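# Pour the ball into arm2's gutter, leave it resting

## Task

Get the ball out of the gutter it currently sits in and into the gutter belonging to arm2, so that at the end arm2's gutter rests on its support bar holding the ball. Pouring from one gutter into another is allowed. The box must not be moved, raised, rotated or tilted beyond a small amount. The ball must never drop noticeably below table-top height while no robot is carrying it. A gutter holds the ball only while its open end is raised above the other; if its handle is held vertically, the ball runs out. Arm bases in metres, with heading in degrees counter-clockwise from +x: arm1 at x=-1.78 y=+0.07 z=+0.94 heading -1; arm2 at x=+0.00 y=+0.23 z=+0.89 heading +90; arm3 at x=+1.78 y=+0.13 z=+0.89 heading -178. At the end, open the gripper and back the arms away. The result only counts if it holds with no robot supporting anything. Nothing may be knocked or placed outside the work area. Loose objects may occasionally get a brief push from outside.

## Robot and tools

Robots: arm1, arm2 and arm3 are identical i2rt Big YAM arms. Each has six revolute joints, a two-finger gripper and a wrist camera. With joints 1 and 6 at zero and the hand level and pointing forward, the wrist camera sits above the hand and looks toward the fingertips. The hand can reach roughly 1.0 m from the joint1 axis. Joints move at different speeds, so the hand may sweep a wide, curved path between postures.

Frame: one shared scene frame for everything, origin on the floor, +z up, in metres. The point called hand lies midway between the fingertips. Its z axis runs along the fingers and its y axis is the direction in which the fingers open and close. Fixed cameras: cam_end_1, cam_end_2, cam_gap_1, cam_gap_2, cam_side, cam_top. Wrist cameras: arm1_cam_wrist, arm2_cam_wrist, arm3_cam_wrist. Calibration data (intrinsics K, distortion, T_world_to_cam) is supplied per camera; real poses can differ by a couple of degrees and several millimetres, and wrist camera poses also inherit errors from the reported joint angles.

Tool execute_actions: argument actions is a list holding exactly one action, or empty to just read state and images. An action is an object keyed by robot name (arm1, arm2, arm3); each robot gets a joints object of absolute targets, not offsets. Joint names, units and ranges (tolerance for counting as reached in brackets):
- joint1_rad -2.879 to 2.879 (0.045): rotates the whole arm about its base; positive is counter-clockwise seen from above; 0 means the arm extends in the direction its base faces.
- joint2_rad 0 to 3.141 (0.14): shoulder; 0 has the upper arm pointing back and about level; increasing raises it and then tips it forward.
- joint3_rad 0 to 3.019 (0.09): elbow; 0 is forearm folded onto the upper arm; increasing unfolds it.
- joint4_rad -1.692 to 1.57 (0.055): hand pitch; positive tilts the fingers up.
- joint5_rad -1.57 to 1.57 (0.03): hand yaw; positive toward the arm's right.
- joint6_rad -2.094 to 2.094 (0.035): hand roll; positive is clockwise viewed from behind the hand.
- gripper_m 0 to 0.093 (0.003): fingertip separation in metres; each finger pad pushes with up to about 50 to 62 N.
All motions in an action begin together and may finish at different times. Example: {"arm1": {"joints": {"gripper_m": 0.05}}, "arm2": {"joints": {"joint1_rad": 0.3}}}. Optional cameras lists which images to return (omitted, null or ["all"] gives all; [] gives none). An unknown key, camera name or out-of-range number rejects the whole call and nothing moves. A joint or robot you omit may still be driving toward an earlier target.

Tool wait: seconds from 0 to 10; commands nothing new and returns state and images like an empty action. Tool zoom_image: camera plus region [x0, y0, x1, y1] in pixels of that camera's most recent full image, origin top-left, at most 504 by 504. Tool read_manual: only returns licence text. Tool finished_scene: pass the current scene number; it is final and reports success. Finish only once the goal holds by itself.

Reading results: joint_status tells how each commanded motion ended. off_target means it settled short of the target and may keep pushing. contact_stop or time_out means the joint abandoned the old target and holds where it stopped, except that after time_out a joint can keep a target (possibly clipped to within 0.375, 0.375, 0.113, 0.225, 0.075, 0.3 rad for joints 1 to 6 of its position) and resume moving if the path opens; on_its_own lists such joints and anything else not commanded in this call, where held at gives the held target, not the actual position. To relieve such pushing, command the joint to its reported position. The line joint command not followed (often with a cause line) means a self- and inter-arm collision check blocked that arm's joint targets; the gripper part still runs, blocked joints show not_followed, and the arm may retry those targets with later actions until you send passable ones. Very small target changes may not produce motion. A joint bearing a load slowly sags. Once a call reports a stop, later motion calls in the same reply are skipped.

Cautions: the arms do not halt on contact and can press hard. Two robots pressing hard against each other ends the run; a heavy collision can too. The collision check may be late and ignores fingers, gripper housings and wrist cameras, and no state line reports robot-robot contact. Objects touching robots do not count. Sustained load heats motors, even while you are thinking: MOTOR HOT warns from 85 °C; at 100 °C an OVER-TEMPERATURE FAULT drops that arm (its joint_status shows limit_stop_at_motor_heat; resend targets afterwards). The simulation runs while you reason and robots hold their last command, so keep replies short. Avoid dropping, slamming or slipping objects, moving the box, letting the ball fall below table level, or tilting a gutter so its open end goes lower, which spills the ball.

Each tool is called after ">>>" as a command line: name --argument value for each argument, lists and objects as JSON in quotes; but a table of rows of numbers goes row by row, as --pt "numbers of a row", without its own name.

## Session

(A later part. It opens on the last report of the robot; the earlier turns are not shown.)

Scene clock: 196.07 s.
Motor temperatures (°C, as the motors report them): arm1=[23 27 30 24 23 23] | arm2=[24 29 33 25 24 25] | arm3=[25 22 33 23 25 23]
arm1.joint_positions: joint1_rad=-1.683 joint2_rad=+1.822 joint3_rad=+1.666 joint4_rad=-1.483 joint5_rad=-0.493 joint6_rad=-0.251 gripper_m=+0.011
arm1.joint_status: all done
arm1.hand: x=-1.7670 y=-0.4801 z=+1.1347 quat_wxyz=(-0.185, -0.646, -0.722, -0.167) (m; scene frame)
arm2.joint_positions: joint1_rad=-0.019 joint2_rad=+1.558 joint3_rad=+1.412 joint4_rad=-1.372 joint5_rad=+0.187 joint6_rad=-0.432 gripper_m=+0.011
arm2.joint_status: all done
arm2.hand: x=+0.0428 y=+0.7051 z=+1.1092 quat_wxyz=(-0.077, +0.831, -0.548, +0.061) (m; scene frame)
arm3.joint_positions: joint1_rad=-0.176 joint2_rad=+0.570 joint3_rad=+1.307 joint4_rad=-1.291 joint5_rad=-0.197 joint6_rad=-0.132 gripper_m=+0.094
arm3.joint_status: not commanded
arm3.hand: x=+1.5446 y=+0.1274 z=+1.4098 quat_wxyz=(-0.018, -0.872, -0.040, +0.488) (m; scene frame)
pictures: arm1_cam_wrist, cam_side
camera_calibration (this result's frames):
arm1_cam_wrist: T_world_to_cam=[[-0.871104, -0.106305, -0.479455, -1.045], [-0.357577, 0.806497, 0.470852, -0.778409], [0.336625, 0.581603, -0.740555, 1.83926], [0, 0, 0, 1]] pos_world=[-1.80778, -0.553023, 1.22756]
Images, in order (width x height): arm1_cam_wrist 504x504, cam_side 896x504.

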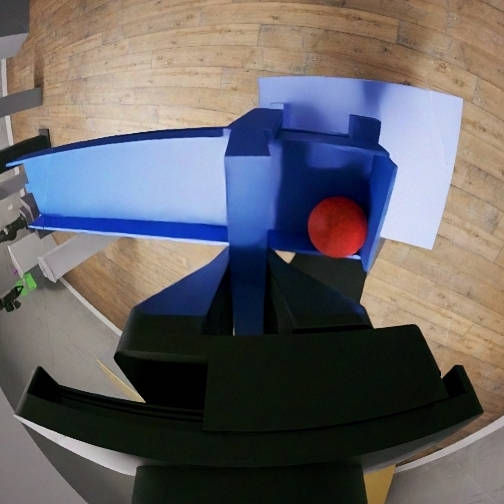

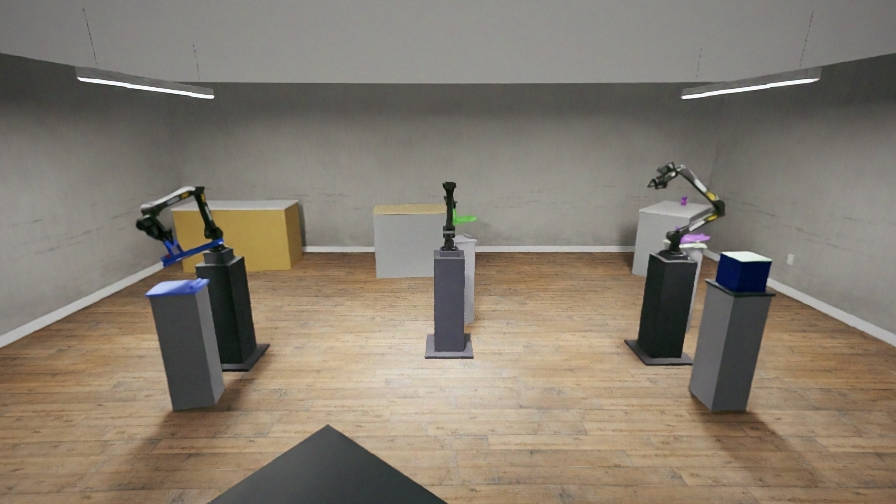

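>>> execute_actions --actions '[{"arm1":{"joints":{"joint1_rad":-1.1,"joint4_rad":-1.164,"joint5_rad":-0.43,"joint6_rad":0.52}},"arm2":{"joints":{"joint1_rad":1.66,"joint2_rad":1.855,"joint3_rad":1.773,"joint4_rad":-1.175,"joint5_rad":0,"joint6_rad":-1.571}}}]' --cameras '["arm1_cam_wrist"]'

>>> execute_actions --actions '[{"arm1":{"joints":{"joint1_rad":-0.5,"joint4_rad":-0.96,"joint5_rad":-0.21,"joint6_rad":1.13}}}]' --cameras '["arm1_cam_wrist"]'

>>> execute_actions --actions '[{"arm1":{"joints":{"joint1_rad":0.107,"joint4_rad":-0.92,"joint5_rad":0,"joint6_rad":1.571}}}]' --cameras '["arm1_cam_wrist","arm2_cam_wrist","cam_side","cam_gap_1"]'

Scene clock: 210.23 s.
Motor temperatures (°C, as the motors report them): arm1=[23 26 32 24 23 23] | arm2=[24 29 36 25 24 25] | arm3=[25 22 33 23 25 23]
arm1.joint_positions: joint1_rad=-1.106 joint2_rad=+1.822 joint3_rad=+1.666 joint4_rad=-1.181 joint5_rad=-0.424 joint6_rad=+0.509 gripper_m=+0.011
arm1.joint_status: all done
arm1.hand: x=-1.4487 y=-0.4499 z=+1.1369 quat_wxyz=(-0.173, -0.688, -0.685, -0.167) (m; scene frame)
arm2.joint_positions: joint1_rad=+1.668 joint2_rad=+1.899 joint3_rad=+1.719 joint4_rad=-1.173 joint5_rad=-0.002 joint6_rad=-1.560 gripper_m=+0.011
arm2.joint_status: all done
arm2.hand: x=-0.6338 y=+0.1704 z=+1.0503 quat_wxyz=(-0.076, +0.672, +0.732, -0.078) (m; scene frame)
arm3.joint_positions: joint1_rad=-0.176 joint2_rad=+0.570 joint3_rad=+1.307 joint4_rad=-1.291 joint5_rad=-0.197 joint6_rad=-0.132 gripper_m=+0.094
arm3.joint_status: not commanded
arm3.hand: x=+1.5446 y=+0.1274 z=+1.4098 quat_wxyz=(-0.018, -0.872, -0.040, +0.488) (m; scene frame)
pictures: arm1_cam_wrist
camera_calibration (this result's frames):
arm1_cam_wrist: T_world_to_cam=[[-0.884071, 0.00582049, -0.467317, -0.745653], [-0.264931, 0.817497, 0.51138, -0.59695], [0.385007, 0.575903, -0.721184, 1.76173], [0, 0, 0, 1]] pos_world=[-1.49564, -0.522242, 1.22735]
Images, in order (width x height): arm1_cam_wrist 504x504.

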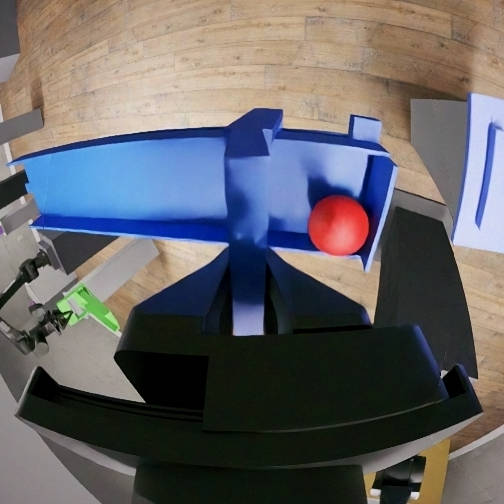

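Scene clock: 211.90 s.
Motor temperatures (°C, as the motors report them): arm1=[23 27 32 24 23 23] | arm2=[24 30 36 25 24 25] | arm3=[25 22 33 23 25 23]
arm1.joint_positions: joint1_rad=-0.509 joint2_rad=+1.823 joint3_rad=+1.666 joint4_rad=-0.980 joint5_rad=-0.207 joint6_rad=+1.119 gripper_m=+0.011
arm1.joint_status: all done
arm1.hand: x=-1.1894 y=-0.2278 z=+1.1424 quat_wxyz=(-0.177, -0.694, -0.679, -0.162) (m; scene frame)
arm2.joint_positions: joint1_rad=+1.668 joint2_rad=+1.899 joint3_rad=+1.719 joint4_rad=-1.173 joint5_rad=-0.002 joint6_rad=-1.560 gripper_m=+0.011
arm2.joint_status: not commanded
arm2.hand: x=-0.6338 y=+0.1704 z=+1.0503 quat_wxyz=(-0.076, +0.672, +0.732, -0.078) (m; scene frame)
arm3.joint_positions: joint1_rad=-0.176 joint2_rad=+0.570 joint3_rad=+1.307 joint4_rad=-1.291 joint5_rad=-0.197 joint6_rad=-0.132 gripper_m=+0.094
arm3.joint_status: not commanded
arm3.hand: x=+1.5446 y=+0.1274 z=+1.4098 quat_wxyz=(-0.018, -0.872, -0.040, +0.488) (m; scene frame)
pictures: arm1_cam_wrist
camera_calibration (this result's frames):
arm1_cam_wrist: T_world_to_cam=[[-0.884995, 0.0188364, -0.465219, -0.515596], [-0.247972, 0.826614, 0.505191, -0.683246], [0.394073, 0.562453, -0.726879, 1.55217], [0, 0, 0, 1]] pos_world=[-1.23739, -0.298532, 1.23355]
Images, in order (width x height): arm1_cam_wrist 504x504.

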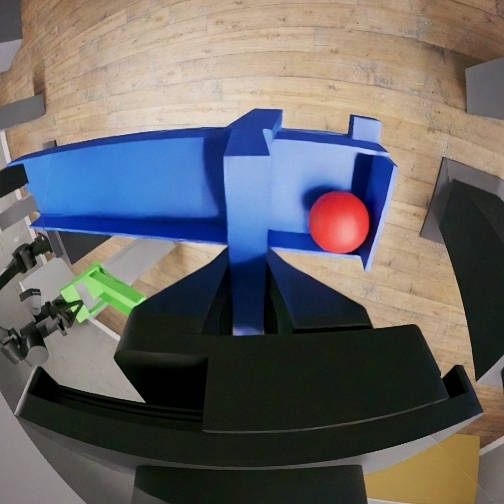

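Scene clock: 213.57 s.
Motor temperatures (°C, as the motors report them): arm1=[23 27 32 24 23 23] | arm2=[24 30 37 25 24 25] | arm3=[25 22 33 23 25 23]
arm1.joint_positions: joint1_rad=+0.098 joint2_rad=+1.824 joint3_rad=+1.666 joint4_rad=-0.942 joint5_rad=+0.000 joint6_rad=+1.560 gripper_m=+0.011
arm1.joint_status: all done
arm1.hand: x=-1.1124 y=+0.1282 z=+1.1428 quat_wxyz=(-0.161, -0.652, -0.720, -0.173) (m; scene frame)
arm2.joint_positions: joint1_rad=+1.668 joint2_rad=+1.899 joint3_rad=+1.719 joint4_rad=-1.173 joint5_rad=-0.002 joint6_rad=-1.560 gripper_m=+0.011
arm2.joint_status: not commanded
arm2.hand: x=-0.6338 y=+0.1704 z=+1.0503 quat_wxyz=(-0.076, +0.672, +0.732, -0.078) (m; scene frame)
arm3.joint_positions: joint1_rad=-0.176 joint2_rad=+0.570 joint3_rad=+1.307 joint4_rad=-1.291 joint5_rad=-0.197 joint6_rad=-0.132 gripper_m=+0.094
arm3.joint_status: not commanded
arm3.hand: x=+1.5446 y=+0.1274 z=+1.4098 quat_wxyz=(-0.018, -0.872, -0.040, +0.488) (m; scene frame)
pictures: arm1_cam_wrist, arm2_cam_wrist, cam_gap_1, cam_side
camera_calibration (this result's frames):
arm1_cam_wrist: T_world_to_cam=[[-0.884403, -0.0848865, -0.458939, -0.447231], [-0.3429, 0.785258, 0.515547, -1.07081], [0.316623, 0.613322, -0.723593, 1.22546], [0, 0, 0, 1]] pos_world=[-1.15072, 0.0512938, 1.23354]
arm2_cam_wrist: T_world_to_cam=[[-0.969604, -0.0748637, 0.232944, -0.844792], [0.0735897, 0.818736, 0.569435, -0.686566], [-0.23335, 0.569269, -0.788341, 0.704799], [0, 0, 0, 1]] pos_world=[-0.604126, 0.0976511, 1.14337]
Images, in order (width x height): arm1_cam_wrist 504x504, arm2_cam_wrist 504x504, cam_gap_1 896x504, cam_side 896x504.

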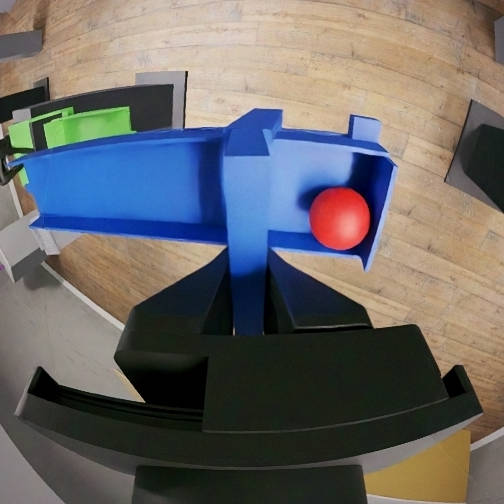

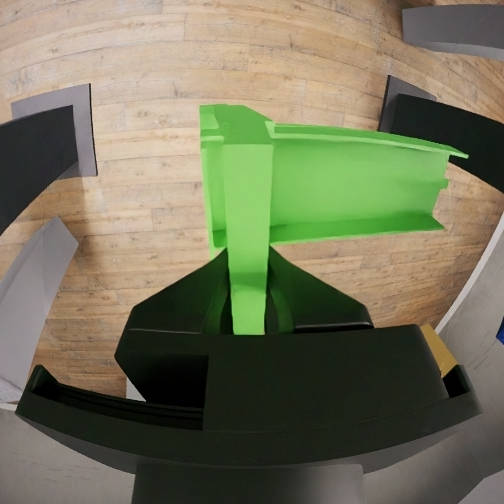

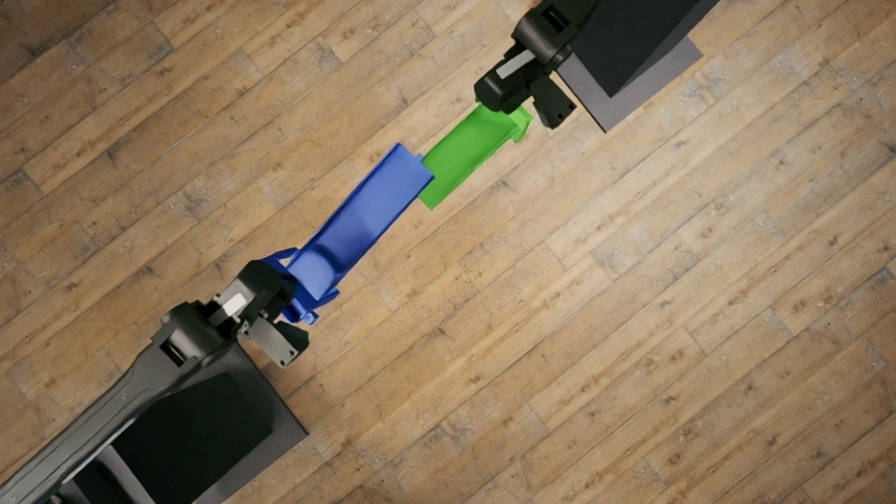

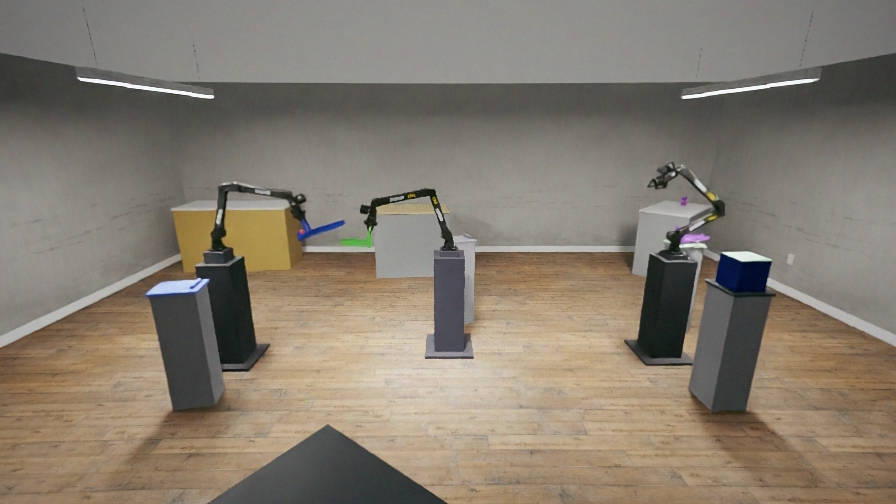

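>>> zoom_image --camera "cam_side" --region '[270, 170, 420, 270]'

>>> zoom_image --camera "cam_gap_1" --region '[230, 70, 590, 350]'

Region (270, 170, 420, 270) of cam_side's 896x504 image, scaled by 3.360, with more detail than that image has.

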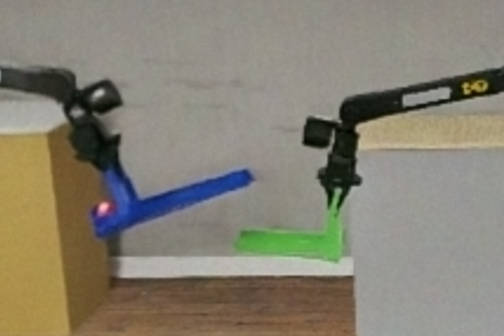

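Region (230, 70, 590, 350) of cam_gap_1's 896x504 image, scaled by 1.400, with more detail than that image has.

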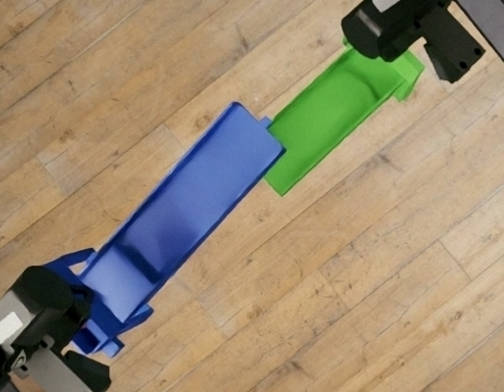

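>>> execute_actions --actions '[{"arm1":{"joints":{"joint1_rad":0.08,"joint2_rad":1.956,"joint3_rad":1.942,"joint4_rad":-1.04,"joint6_rad":1.64}},"arm2":{"joints":{"joint4_rad":-1.08}}}]' --cameras '[]'

>>> execute_actions --actions '[{"arm1":{"joints":{"joint2_rad":2.088,"joint3_rad":2.218,"joint4_rad":-1.16}}}]' --cameras '["arm1_cam_wrist","cam_side","cam_gap_1"]'

Scene clock: 255.17 s.
Motor temperatures (°C, as the motors report them): arm1=[23 27 35 25 23 23] | arm2=[24 34 41 25 24 25] | arm3=[25 22 34 23 25 23]
arm1.joint_positions: joint1_rad=+0.091 joint2_rad=+1.978 joint3_rad=+1.866 joint4_rad=-1.031 joint5_rad=+0.000 joint6_rad=+1.629 gripper_m=+0.011
arm1.joint_status: all done
arm1.hand: x=-1.0678 y=+0.1272 z=+1.1270 quat_wxyz=(-0.141, -0.682, -0.699, -0.162) (m; scene frame)
arm2.joint_positions: joint1_rad=+1.668 joint2_rad=+1.899 joint3_rad=+1.719 joint4_rad=-1.104 joint5_rad=-0.002 joint6_rad=-1.560 gripper_m=+0.011
arm2.joint_status: all done
arm2.hand: x=-0.6504 y=+0.1688 z=+1.0549 quat_wxyz=(-0.100, +0.669, +0.729, -0.103) (m; scene frame)
arm3.joint_positions: joint1_rad=-0.176 joint2_rad=+0.570 joint3_rad=+1.307 joint4_rad=-1.291 joint5_rad=-0.197 joint6_rad=-0.132 gripper_m=+0.094
arm3.joint_status: not commanded
arm3.hand: x=+1.5446 y=+0.1274 z=+1.4098 quat_wxyz=(-0.018, -0.872, -0.040, +0.488) (m; scene frame)
pictures: none
No camera images: the call's "cameras" was empty. Leave "cameras" out to get every camera's image.

Scene clock: 256.30 s.
Motor temperatures (°C, as the motors report them): arm1=[23 27 35 25 23 23] | arm2=[24 34 41 25 24 25] | arm3=[25 22 34 23 25 23]
arm1.joint_positions: joint1_rad=+0.091 joint2_rad=+2.103 joint3_rad=+2.145 joint4_rad=-1.152 joint5_rad=+0.000 joint6_rad=+1.630 gripper_m=+0.011
arm1.joint_status: all done
arm1.hand: x=-1.0202 y=+0.1311 z=+1.1606 quat_wxyz=(-0.152, -0.680, -0.696, -0.174) (m; scene frame)
arm2.joint_positions: joint1_rad=+1.668 joint2_rad=+1.899 joint3_rad=+1.719 joint4_rad=-1.104 joint5_rad=-0.002 joint6_rad=-1.560 gripper_m=+0.011
arm2.joint_status: not commanded
arm2.hand: x=-0.6504 y=+0.1688 z=+1.0549 quat_wxyz=(-0.100, +0.669, +0.729, -0.103) (m; scene frame)
arm3.joint_positions: joint1_rad=-0.176 joint2_rad=+0.570 joint3_rad=+1.307 joint4_rad=-1.291 joint5_rad=-0.197 joint6_rad=-0.132 gripper_m=+0.094
arm3.joint_status: not commanded
arm3.hand: x=+1.5446 y=+0.1274 z=+1.4098 quat_wxyz=(-0.018, -0.872, -0.040, +0.488) (m; scene frame)
pictures: arm1_cam_wrist, cam_gap_1, cam_side
camera_calibration (this result's frames):
arm1_cam_wrist: T_world_to_cam=[[-0.893353, -0.00947474, -0.449256, -0.387512], [-0.281831, 0.790507, 0.543755, -1.02176], [0.349988, 0.612379, -0.708872, 1.22441], [0, 0, 0, 1]] pos_world=[-1.06268, 0.0542343, 1.24945]
Images, in order (width x height): arm1_cam_wrist 504x504, cam_gap_1 896x504, cam_side 896x504.

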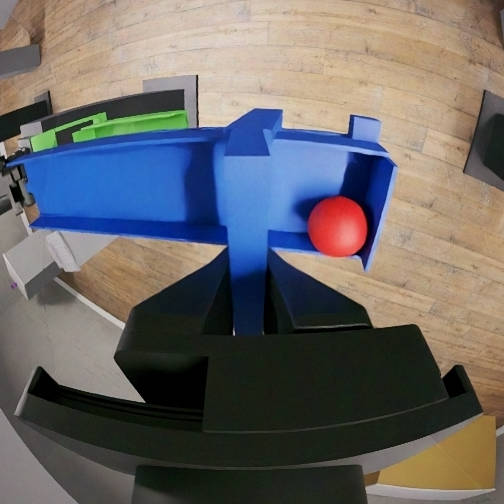

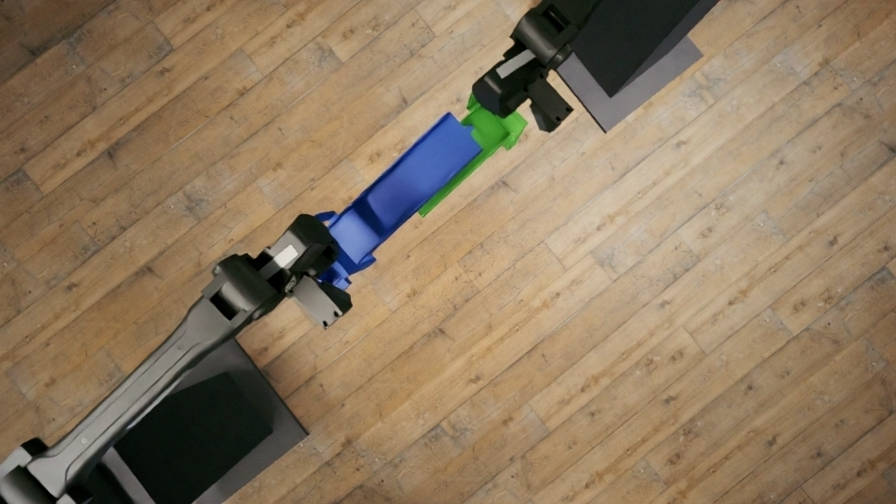

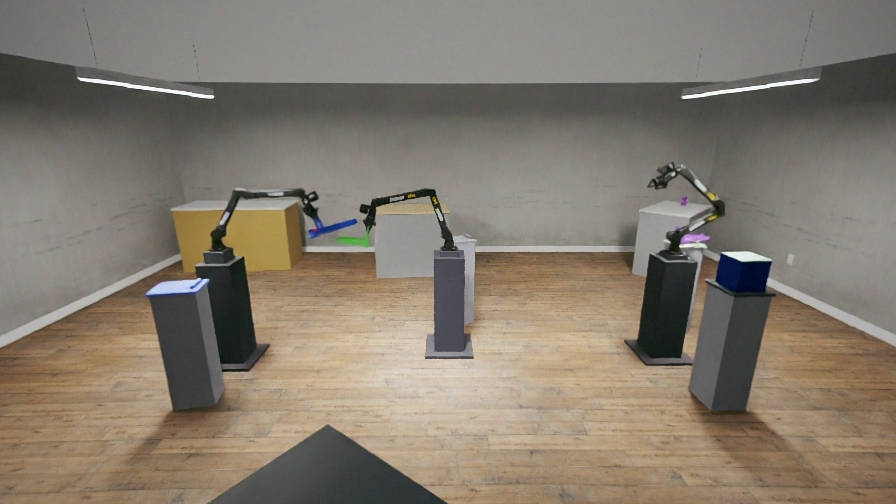

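>>> execute_actions --actions '[{"arm1":{"joints":{"joint3_rad":2.29,"joint4_rad":-1.36}}}]' --cameras '["arm1_cam_wrist","cam_side","cam_gap_1"]'

>>> zoom_image --camera "cam_side" --region '[270, 170, 420, 270]'

>>> zoom_image --camera "cam_gap_1" --region '[280, 60, 580, 300]'

Scene clock: 263.97 s.
Motor temperatures (°C, as the motors report them): arm1=[23 28 37 24 23 23] | arm2=[24 34 42 25 24 25] | arm3=[25 22 34 23 25 23]
arm1.joint_positions: joint1_rad=+0.091 joint2_rad=+2.100 joint3_rad=+2.219 joint4_rad=-1.350 joint5_rad=+0.000 joint6_rad=+1.630 gripper_m=+0.011
arm1.joint_status: all done
arm1.hand: x=-1.0509 y=+0.1286 z=+1.1788 quat_wxyz=(-0.113, -0.689, -0.704, -0.129) (m; scene frame)
arm2.joint_positions: joint1_rad=+1.668 joint2_rad=+1.899 joint3_rad=+1.719 joint4_rad=-1.104 joint5_rad=-0.002 joint6_rad=-1.560 gripper_m=+0.011
arm2.joint_status: not commanded
arm2.hand: x=-0.6504 y=+0.1688 z=+1.0549 quat_wxyz=(-0.100, +0.669, +0.729, -0.103) (m; scene frame)
arm3.joint_positions: joint1_rad=-0.176 joint2_rad=+0.570 joint3_rad=+1.307 joint4_rad=-1.291 joint5_rad=-0.197 joint6_rad=-0.132 gripper_m=+0.094
arm3.joint_status: not commanded
arm3.hand: x=+1.5446 y=+0.1274 z=+1.4098 quat_wxyz=(-0.018, -0.872, -0.040, +0.488) (m; scene frame)
pictures: arm1_cam_wrist, cam_gap_1, cam_side
camera_calibration (this result's frames):
arm1_cam_wrist: T_world_to_cam=[[-0.94114, -0.013322, -0.337755, -0.587942], [-0.2144, 0.796026, 0.566017, -0.994422], [0.261322, 0.605115, -0.752028, 1.20821], [0, 0, 0, 1]] pos_world=[-1.08227, 0.0526459, 1.27289]
Images, in order (width x height): arm1_cam_wrist 504x504, cam_gap_1 896x504, cam_side 896x504.

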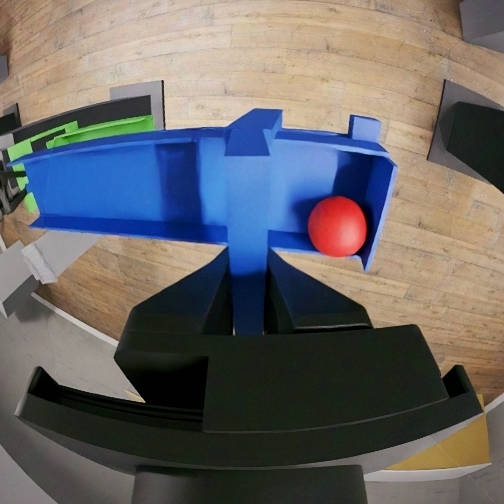

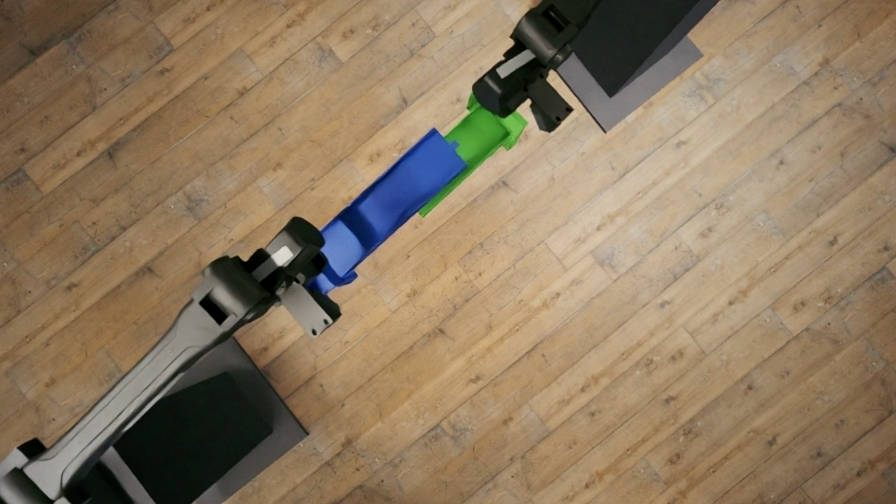

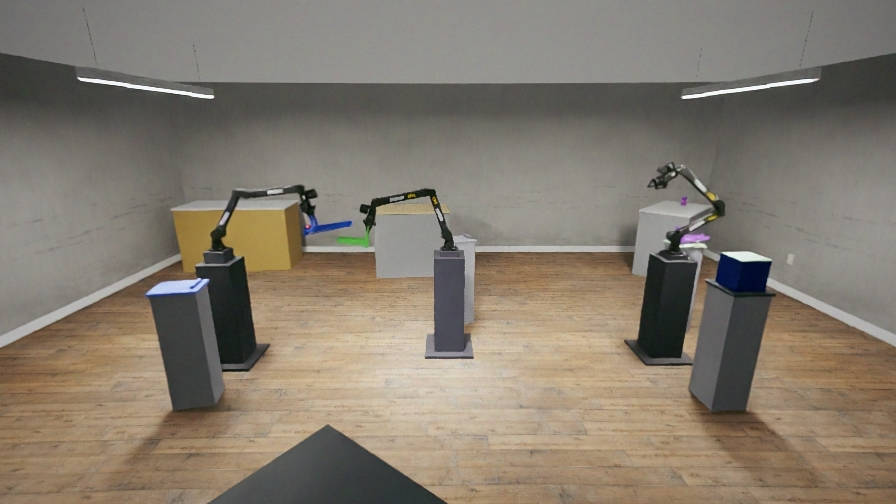

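Region (270, 170, 420, 270) of cam_side's 896x504 image, scaled by 3.360, with more detail than that image has.

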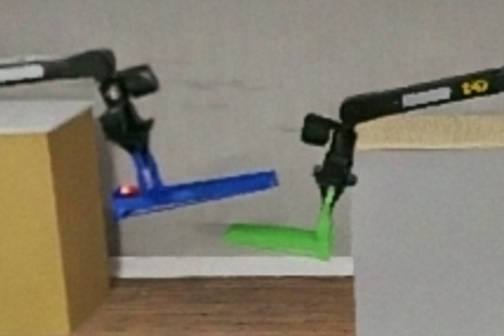

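Region (280, 60, 580, 300) of cam_gap_1's 896x504 image, scaled by 1.680, with more detail than that image has; it fills the top 403 rows of this view, and the rest is white.

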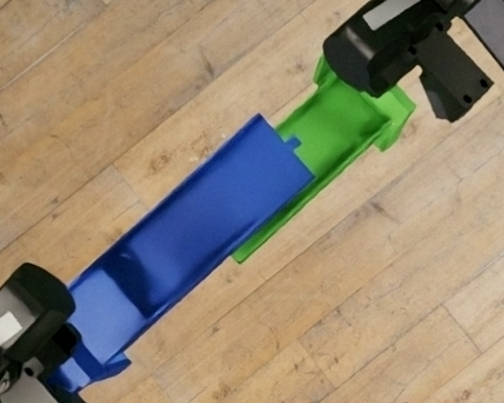

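>>> execute_actions --actions '[{"arm1":{"joints":{"joint4_rad":-1.52}}}]' --cameras '["arm1_cam_wrist","cam_side","cam_gap_1"]'

>>> zoom_image --camera "cam_side" --region '[270, 170, 420, 270]'

>>> zoom_image --camera "cam_gap_1" --region '[280, 60, 580, 300]'

Scene clock: 270.73 s.
Motor temperatures (°C, as the motors report them): arm1=[23 29 38 24 23 23] | arm2=[24 34 42 25 24 25] | arm3=[25 22 34 23 25 23]
arm1.joint_positions: joint1_rad=+0.091 joint2_rad=+2.100 joint3_rad=+2.219 joint4_rad=-1.508 joint5_rad=+0.000 joint6_rad=+1.630 gripper_m=+0.011
arm1.joint_status: all done
arm1.hand: x=-1.0881 y=+0.1256 z=+1.1686 quat_wxyz=(-0.062, -0.696, -0.712, -0.071) (m; scene frame)
arm2.joint_positions: joint1_rad=+1.668 joint2_rad=+1.899 joint3_rad=+1.719 joint4_rad=-1.104 joint5_rad=-0.002 joint6_rad=-1.560 gripper_m=+0.011
arm2.joint_status: not commanded
arm2.hand: x=-0.6504 y=+0.1688 z=+1.0549 quat_wxyz=(-0.100, +0.669, +0.729, -0.103) (m; scene frame)
arm3.joint_positions: joint1_rad=-0.176 joint2_rad=+0.570 joint3_rad=+1.307 joint4_rad=-1.291 joint5_rad=-0.197 joint6_rad=-0.132 gripper_m=+0.094
arm3.joint_status: not commanded
arm3.hand: x=+1.5446 y=+0.1274 z=+1.4098 quat_wxyz=(-0.018, -0.872, -0.040, +0.488) (m; scene frame)
pictures: arm1_cam_wrist, cam_gap_1, cam_side
camera_calibration (this result's frames):
arm1_cam_wrist: T_world_to_cam=[[-0.982366, -0.0166132, -0.186229, -0.847961], [-0.123986, 0.80342, 0.582361, -0.915879], [0.139945, 0.595181, -0.791312, 1.12723], [0, 0, 0, 1]] pos_world=[-1.10431, 0.0508426, 1.26745]
Images, in order (width x height): arm1_cam_wrist 504x504, cam_gap_1 896x504, cam_side 896x504.

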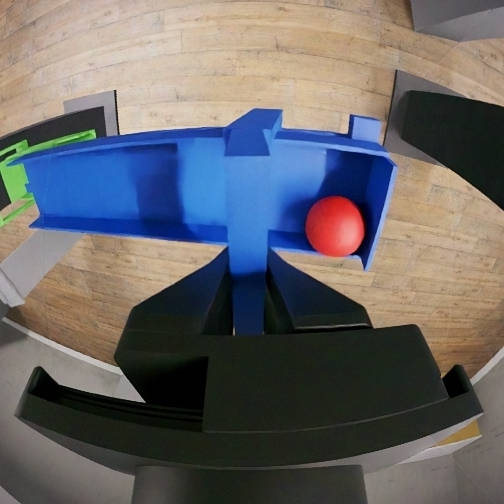

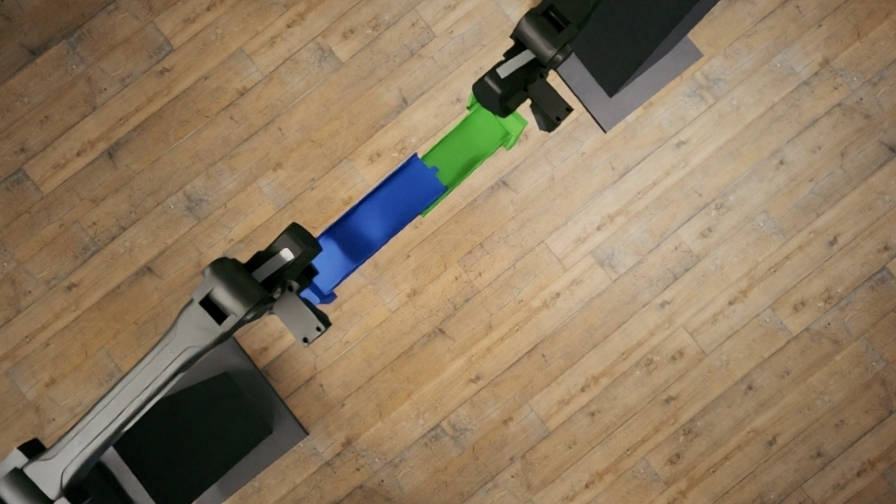

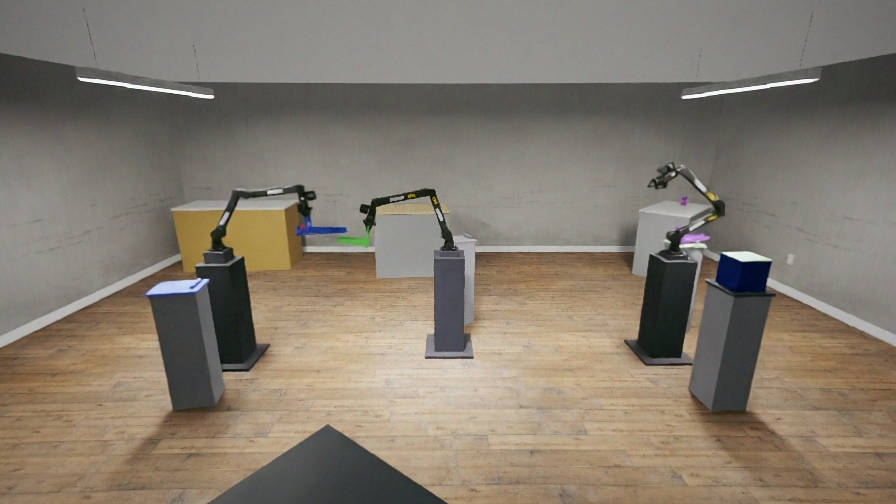

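Region (270, 170, 420, 270) of cam_side's 896x504 image, scaled by 3.360, with more detail than that image has.

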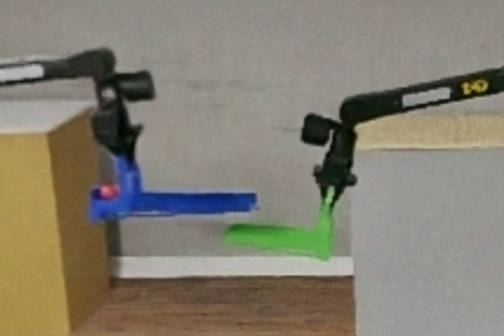

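Region (280, 60, 580, 300) of cam_gap_1's 896x504 image, scaled by 1.680, with more detail than that image has; it fills the top 403 rows of this view, and the rest is white.

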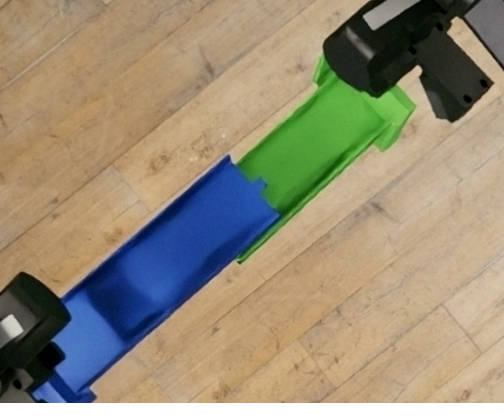

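>>> execute_actions --actions '[{"arm1":{"joints":{"joint4_rad":-1.595}}}]' --cameras '["arm1_cam_wrist","cam_side"]'

>>> execute_actions --actions '[]' --cameras '["arm1_cam_wrist","arm2_cam_wrist","cam_side"]'

Scene clock: 276.93 s.
Motor temperatures (°C, as the motors report them): arm1=[23 29 38 24 23 23] | arm2=[24 34 42 25 24 25] | arm3=[25 22 34 23 25 23]
arm1.joint_positions: joint1_rad=+0.091 joint2_rad=+2.100 joint3_rad=+2.219 joint4_rad=-1.582 joint5_rad=+0.000 joint6_rad=+1.630 gripper_m=+0.011
arm1.joint_status: all done
arm1.hand: x=-1.1061 y=+0.1241 z=+1.1659 quat_wxyz=(-0.037, -0.698, -0.714, -0.043) (m; scene frame)
arm2.joint_positions: joint1_rad=+1.668 joint2_rad=+1.898 joint3_rad=+1.719 joint4_rad=-1.101 joint5_rad=+0.000 joint6_rad=-1.562 gripper_m=+0.011
arm2.joint_status: not commanded
arm2.hand: x=-0.6511 y=+0.1691 z=+1.0556 quat_wxyz=(-0.102, +0.668, +0.730, -0.104) (m; scene frame)
arm3.joint_positions: joint1_rad=-0.176 joint2_rad=+0.570 joint3_rad=+1.307 joint4_rad=-1.291 joint5_rad=-0.197 joint6_rad=-0.132 gripper_m=+0.094
arm3.joint_status: not commanded
arm3.hand: x=+1.5446 y=+0.1274 z=+1.4098 quat_wxyz=(-0.018, -0.872, -0.040, +0.488) (m; scene frame)
pictures: arm1_cam_wrist, cam_side
camera_calibration (this result's frames):
arm1_cam_wrist: T_world_to_cam=[[-0.993472, -0.0167196, -0.112843, -0.96403], [-0.0800437, 0.806971, 0.585142, -0.87042], [0.0812774, 0.590355, -0.803041, 1.07785], [0, 0, 0, 1]] pos_world=[-1.11501, 0.0499706, 1.26609]
Images, in order (width x height): arm1_cam_wrist 504x504, cam_side 896x504.

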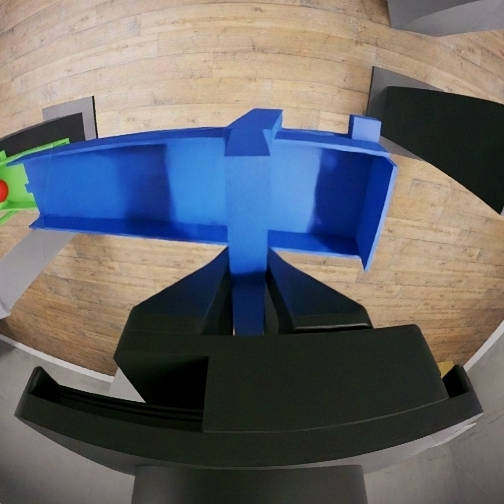

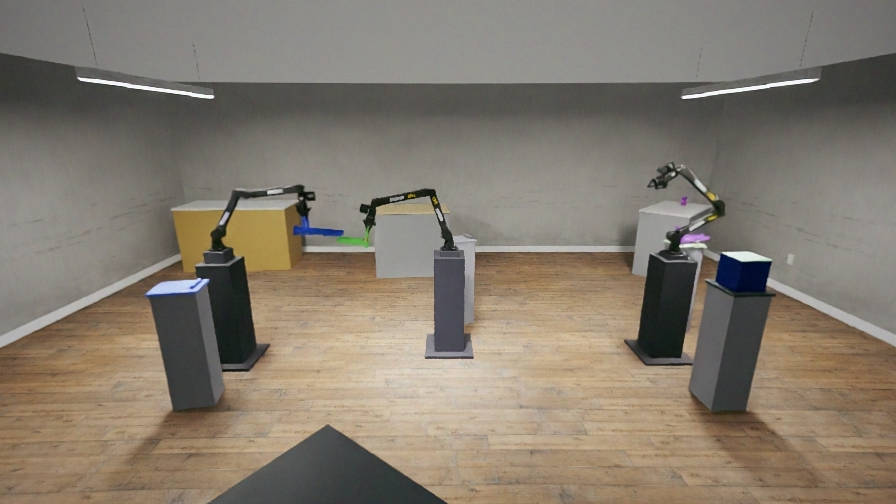

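Scene clock: 276.93 s.
Motor temperatures (°C, as the motors report them): arm1=[23 29 38 24 23 23] | arm2=[24 34 42 25 24 25] | arm3=[25 22 34 23 25 23]
arm1.joint_positions: joint1_rad=+0.091 joint2_rad=+2.100 joint3_rad=+2.219 joint4_rad=-1.582 joint5_rad=+0.000 joint6_rad=+1.630 gripper_m=+0.011
arm1.joint_status: all done
arm1.hand: x=-1.1061 y=+0.1241 z=+1.1659 quat_wxyz=(-0.037, -0.698, -0.714, -0.043) (m; scene frame)
arm2.joint_positions: joint1_rad=+1.668 joint2_rad=+1.898 joint3_rad=+1.719 joint4_rad=-1.101 joint5_rad=+0.000 joint6_rad=-1.562 gripper_m=+0.011
arm2.joint_status: not commanded
arm2.hand: x=-0.6511 y=+0.1691 z=+1.0556 quat_wxyz=(-0.102, +0.668, +0.730, -0.104) (m; scene frame)
arm3.joint_positions: joint1_rad=-0.176 joint2_rad=+0.570 joint3_rad=+1.307 joint4_rad=-1.291 joint5_rad=-0.197 joint6_rad=-0.132 gripper_m=+0.094
arm3.joint_status: not commanded
arm3.hand: x=+1.5446 y=+0.1274 z=+1.4098 quat_wxyz=(-0.018, -0.872, -0.040, +0.488) (m; scene frame)
pictures: arm1_cam_wrist, arm2_cam_wrist, cam_side
camera_calibration (this result's frames):
arm1_cam_wrist: T_world_to_cam=[[-0.993472, -0.0167196, -0.112843, -0.96403], [-0.0800437, 0.806971, 0.585142, -0.87042], [0.0812774, 0.590355, -0.803041, 1.07785], [0, 0, 0, 1]] pos_world=[-1.11501, 0.0499706, 1.26609]
arm2_cam_wrist: T_world_to_cam=[[-0.94955, -0.0761754, 0.304223, -0.924797], [0.11322, 0.821368, 0.559049, -0.650872], [-0.292465, 0.565289, -0.771306, 0.649839], [0, 0, 0, 1]] pos_world=[-0.614394, 0.0968117, 1.14644]
Images, in order (width x height): arm1_cam_wrist 504x504, arm2_cam_wrist 504x504, cam_side 896x504.

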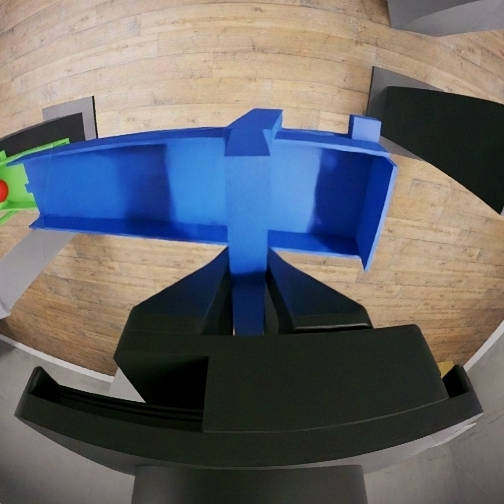

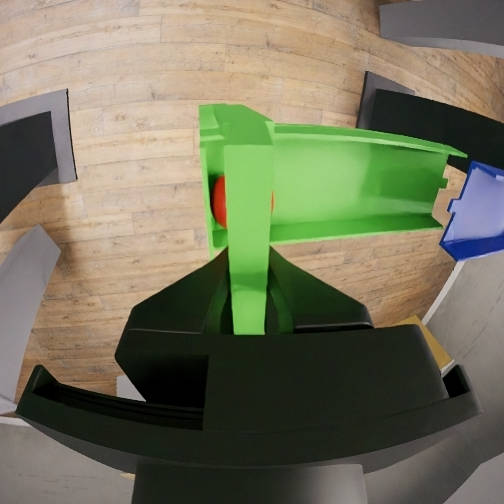

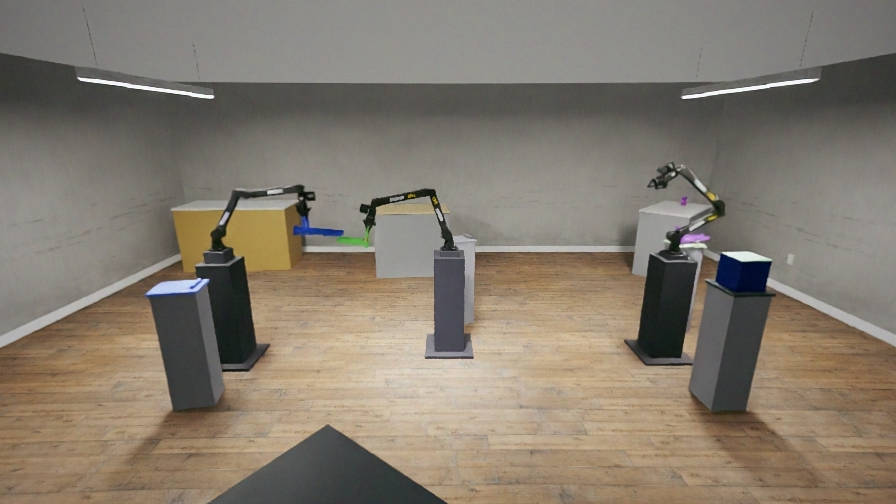

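>>> execute_actions --actions '[{"arm1":{"joints":{"joint1_rad":-1.68,"joint4_rad":-1.45,"joint2_rad":1.95}}}]' --cameras '[]'

Scene clock: 284.27 s.
Motor temperatures (°C, as the motors report them): arm1=[23 29 38 24 23 23] | arm2=[24 35 43 25 24 25] | arm3=[25 22 34 23 25 23]
arm1.joint_positions: joint1_rad=-1.688 joint2_rad=+1.973 joint3_rad=+2.244 joint4_rad=-1.457 joint5_rad=+0.003 joint6_rad=+1.632 gripper_m=+0.011
arm1.joint_status: all done
arm1.hand: x=-1.8702 y=-0.6178 z=+1.2642 quat_wxyz=(-0.191, -0.977, +0.093, +0.005) (m; scene frame)
arm2.joint_positions: joint1_rad=+1.668 joint2_rad=+1.898 joint3_rad=+1.719 joint4_rad=-1.101 joint5_rad=+0.000 joint6_rad=-1.562 gripper_m=+0.011
arm2.joint_status: not commanded
arm2.hand: x=-0.6511 y=+0.1691 z=+1.0556 quat_wxyz=(-0.102, +0.668, +0.730, -0.104) (m; scene frame)
arm3.joint_positions: joint1_rad=-0.176 joint2_rad=+0.570 joint3_rad=+1.307 joint4_rad=-1.291 joint5_rad=-0.197 joint6_rad=-0.132 gripper_m=+0.094
arm3.joint_status: not commanded
arm3.hand: x=+1.5446 y=+0.1274 z=+1.4098 quat_wxyz=(-0.018, -0.872, -0.040, +0.488) (m; scene frame)
pictures: none
No camera images: the call's "cameras" was empty. Leave "cameras" out to get every camera's image.

>>> execute_actions --actions '[{"arm1":{"joints":{"joint2_rad":1.885,"joint3_rad":1.95,"joint5_rad":-0.2,"joint6_rad":-0.257}},"arm2":{"joints":{"joint1_rad":1.1,"joint2_rad":1.65,"joint4_rad":-1.15}}}]' --cameras '[]'

>>> execute_actions --actions '[{"arm1":{"joints":{"joint2_rad":1.885,"joint3_rad":1.627,"joint4_rad":-1.362}},"arm2":{"joints":{"joint1_rad":0.5,"joint4_rad":-1.24,"joint5_rad":0.28,"joint6_rad":-0.96}}}]' --cameras '["arm2_cam_wrist"]'

>>> execute_actions --actions '[{"arm2":{"joints":{"joint1_rad":-0.02,"joint4_rad":-1.43,"joint5_rad":0.44,"joint6_rad":-0.43}}}]' --cameras '["arm1_cam_wrist","arm2_cam_wrist","cam_side"]'

Scene clock: 301.10 s.
Motor temperatures (°C, as the motors report them): arm1=[23 29 37 24 23 23] | arm2=[24 35 44 25 24 25] | arm3=[25 22 35 23 25 23]
arm1.joint_positions: joint1_rad=-1.688 joint2_rad=+1.901 joint3_rad=+1.949 joint4_rad=-1.457 joint5_rad=-0.194 joint6_rad=-0.246 gripper_m=+0.011
arm1.joint_status: all done
arm1.hand: x=-1.8284 y=-0.5590 z=+1.1835 quat_wxyz=(-0.127, -0.653, -0.747, +0.010) (m; scene frame)
arm2.joint_positions: joint1_rad=+1.105 joint2_rad=+1.669 joint3_rad=+1.724 joint4_rad=-1.151 joint5_rad=+0.001 joint6_rad=-1.563 gripper_m=+0.011
arm2.joint_status: all done
arm2.hand: x=-0.5530 y=+0.5092 z=+1.1990 quat_wxyz=(-0.206, +0.828, +0.507, -0.122) (m; scene frame)
arm3.joint_positions: joint1_rad=-0.176 joint2_rad=+0.570 joint3_rad=+1.307 joint4_rad=-1.291 joint5_rad=-0.197 joint6_rad=-0.132 gripper_m=+0.094
arm3.joint_status: not commanded
arm3.hand: x=+1.5446 y=+0.1274 z=+1.4098 quat_wxyz=(-0.018, -0.872, -0.040, +0.488) (m; scene frame)
pictures: none
No camera images: the call's "cameras" was empty. Leave "cameras" out to get every camera's image.

Scene clock: 302.73 s.
Motor temperatures (°C, as the motors report them): arm1=[23 29 37 24 23 23] | arm2=[24 35 44 25 24 25] | arm3=[25 22 35 23 25 23]
arm1.joint_positions: joint1_rad=-1.688 joint2_rad=+1.895 joint3_rad=+1.626 joint4_rad=-1.374 joint5_rad=-0.194 joint6_rad=-0.248 gripper_m=+0.011
arm1.joint_status: all done
arm1.hand: x=-1.8186 y=-0.4878 z=+1.0625 quat_wxyz=(-0.062, -0.662, -0.742, -0.086) (m; scene frame)
arm2.joint_positions: joint1_rad=+0.502 joint2_rad=+1.671 joint3_rad=+1.724 joint4_rad=-1.239 joint5_rad=+0.277 joint6_rad=-0.972 gripper_m=+0.011
arm2.joint_status: all done
arm2.hand: x=-0.2452 y=+0.7768 z=+1.1976 quat_wxyz=(-0.238, +0.968, -0.074, +0.015) (m; scene frame)
arm3.joint_positions: joint1_rad=-0.176 joint2_rad=+0.570 joint3_rad=+1.307 joint4_rad=-1.291 joint5_rad=-0.197 joint6_rad=-0.132 gripper_m=+0.094
arm3.joint_status: not commanded
arm3.hand: x=+1.5446 y=+0.1274 z=+1.4098 quat_wxyz=(-0.018, -0.872, -0.040, +0.488) (m; scene frame)
pictures: arm2_cam_wrist
camera_calibration (this result's frames):
arm2_cam_wrist: T_world_to_cam=[[0.144447, 0.866092, 0.478559, -1.20883], [0.764648, -0.404664, 0.501558, -0.0943985], [0.628051, 0.293481, -0.720708, 0.910874], [0, 0, 0, 1]] pos_world=[-0.325282, 0.741439, 1.28232]
Images, in order (width x height): arm2_cam_wrist 504x504.

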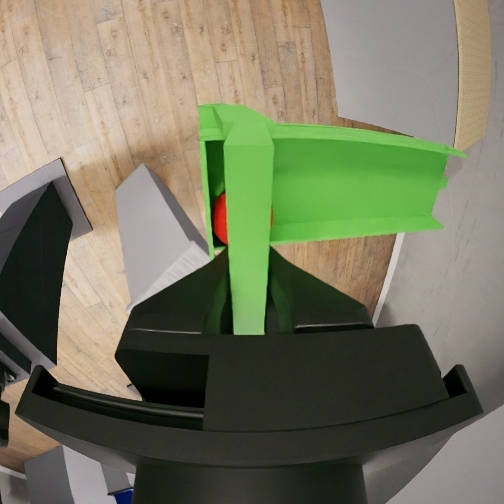

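Scene clock: 304.30 s.
Motor temperatures (°C, as the motors report them): arm1=[23 29 37 24 23 23] | arm2=[24 34 44 25 24 25] | arm3=[25 22 35 23 25 23]
arm1.joint_positions: joint1_rad=-1.688 joint2_rad=+1.895 joint3_rad=+1.626 joint4_rad=-1.374 joint5_rad=-0.194 joint6_rad=-0.248 gripper_m=+0.011
arm1.joint_status: not commanded
arm1.hand: x=-1.8186 y=-0.4878 z=+1.0625 quat_wxyz=(-0.062, -0.662, -0.742, -0.086) (m; scene frame)
arm2.joint_positions: joint1_rad=-0.018 joint2_rad=+1.671 joint3_rad=+1.724 joint4_rad=-1.426 joint5_rad=+0.434 joint6_rad=-0.442 gripper_m=+0.011
arm2.joint_status: all done
arm2.hand: x=+0.0843 y=+0.7814 z=+1.1935 quat_wxyz=(-0.199, +0.803, -0.547, +0.127) (m; scene frame)
arm3.joint_positions: joint1_rad=-0.176 joint2_rad=+0.570 joint3_rad=+1.307 joint4_rad=-1.291 joint5_rad=-0.197 joint6_rad=-0.132 gripper_m=+0.094
arm3.joint_status: not commanded
arm3.hand: x=+1.5446 y=+0.1274 z=+1.4098 quat_wxyz=(-0.018, -0.872, -0.040, +0.488) (m; scene frame)
pictures: arm1_cam_wrist, arm2_cam_wrist, cam_side
camera_calibration (this result's frames):
arm1_cam_wrist: T_world_to_cam=[[-0.972155, -0.104416, -0.209791, -1.59474], [-0.210895, 0.780141, 0.588985, -0.628343], [0.102167, 0.616828, -0.780439, 1.44086], [0, 0, 0, 1]] pos_world=[-1.83006, -0.565082, 1.16002]
arm2_cam_wrist: T_world_to_cam=[[0.823552, 0.310697, 0.474583, -0.876957], [0.0408889, -0.866992, 0.496641, 0.0856948], [0.565765, -0.389605, -0.726717, 1.2458], [0, 0, 0, 1]] pos_world=[0.0138882, 0.832132, 1.27897]
Images, in order (width x height): arm1_cam_wrist 504x504, arm2_cam_wrist 504x504, cam_side 896x504.

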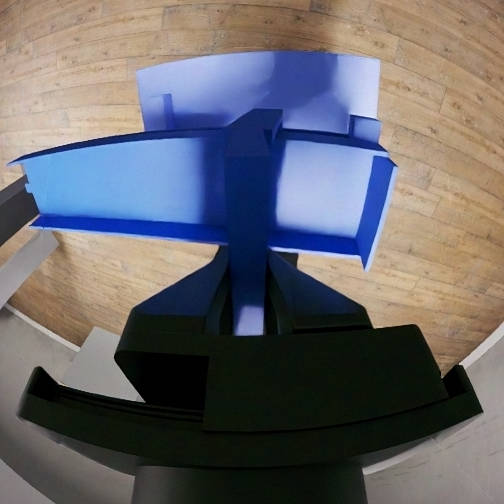

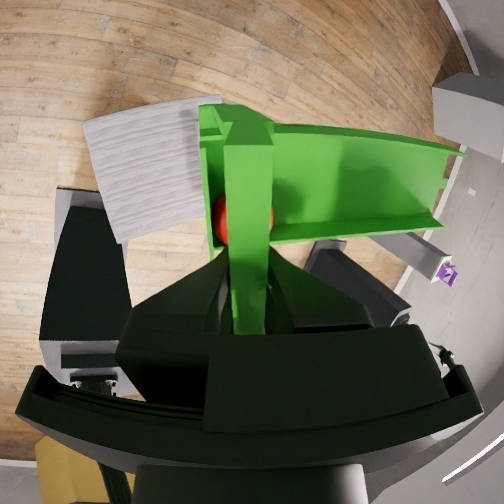

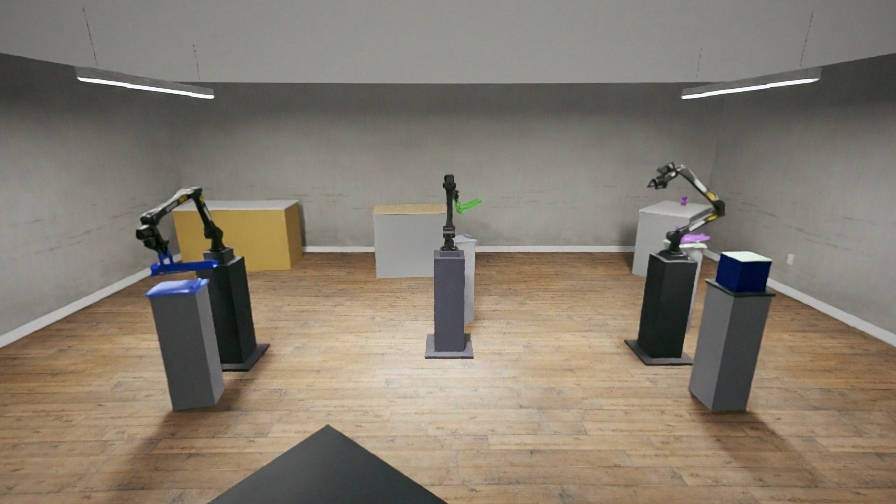

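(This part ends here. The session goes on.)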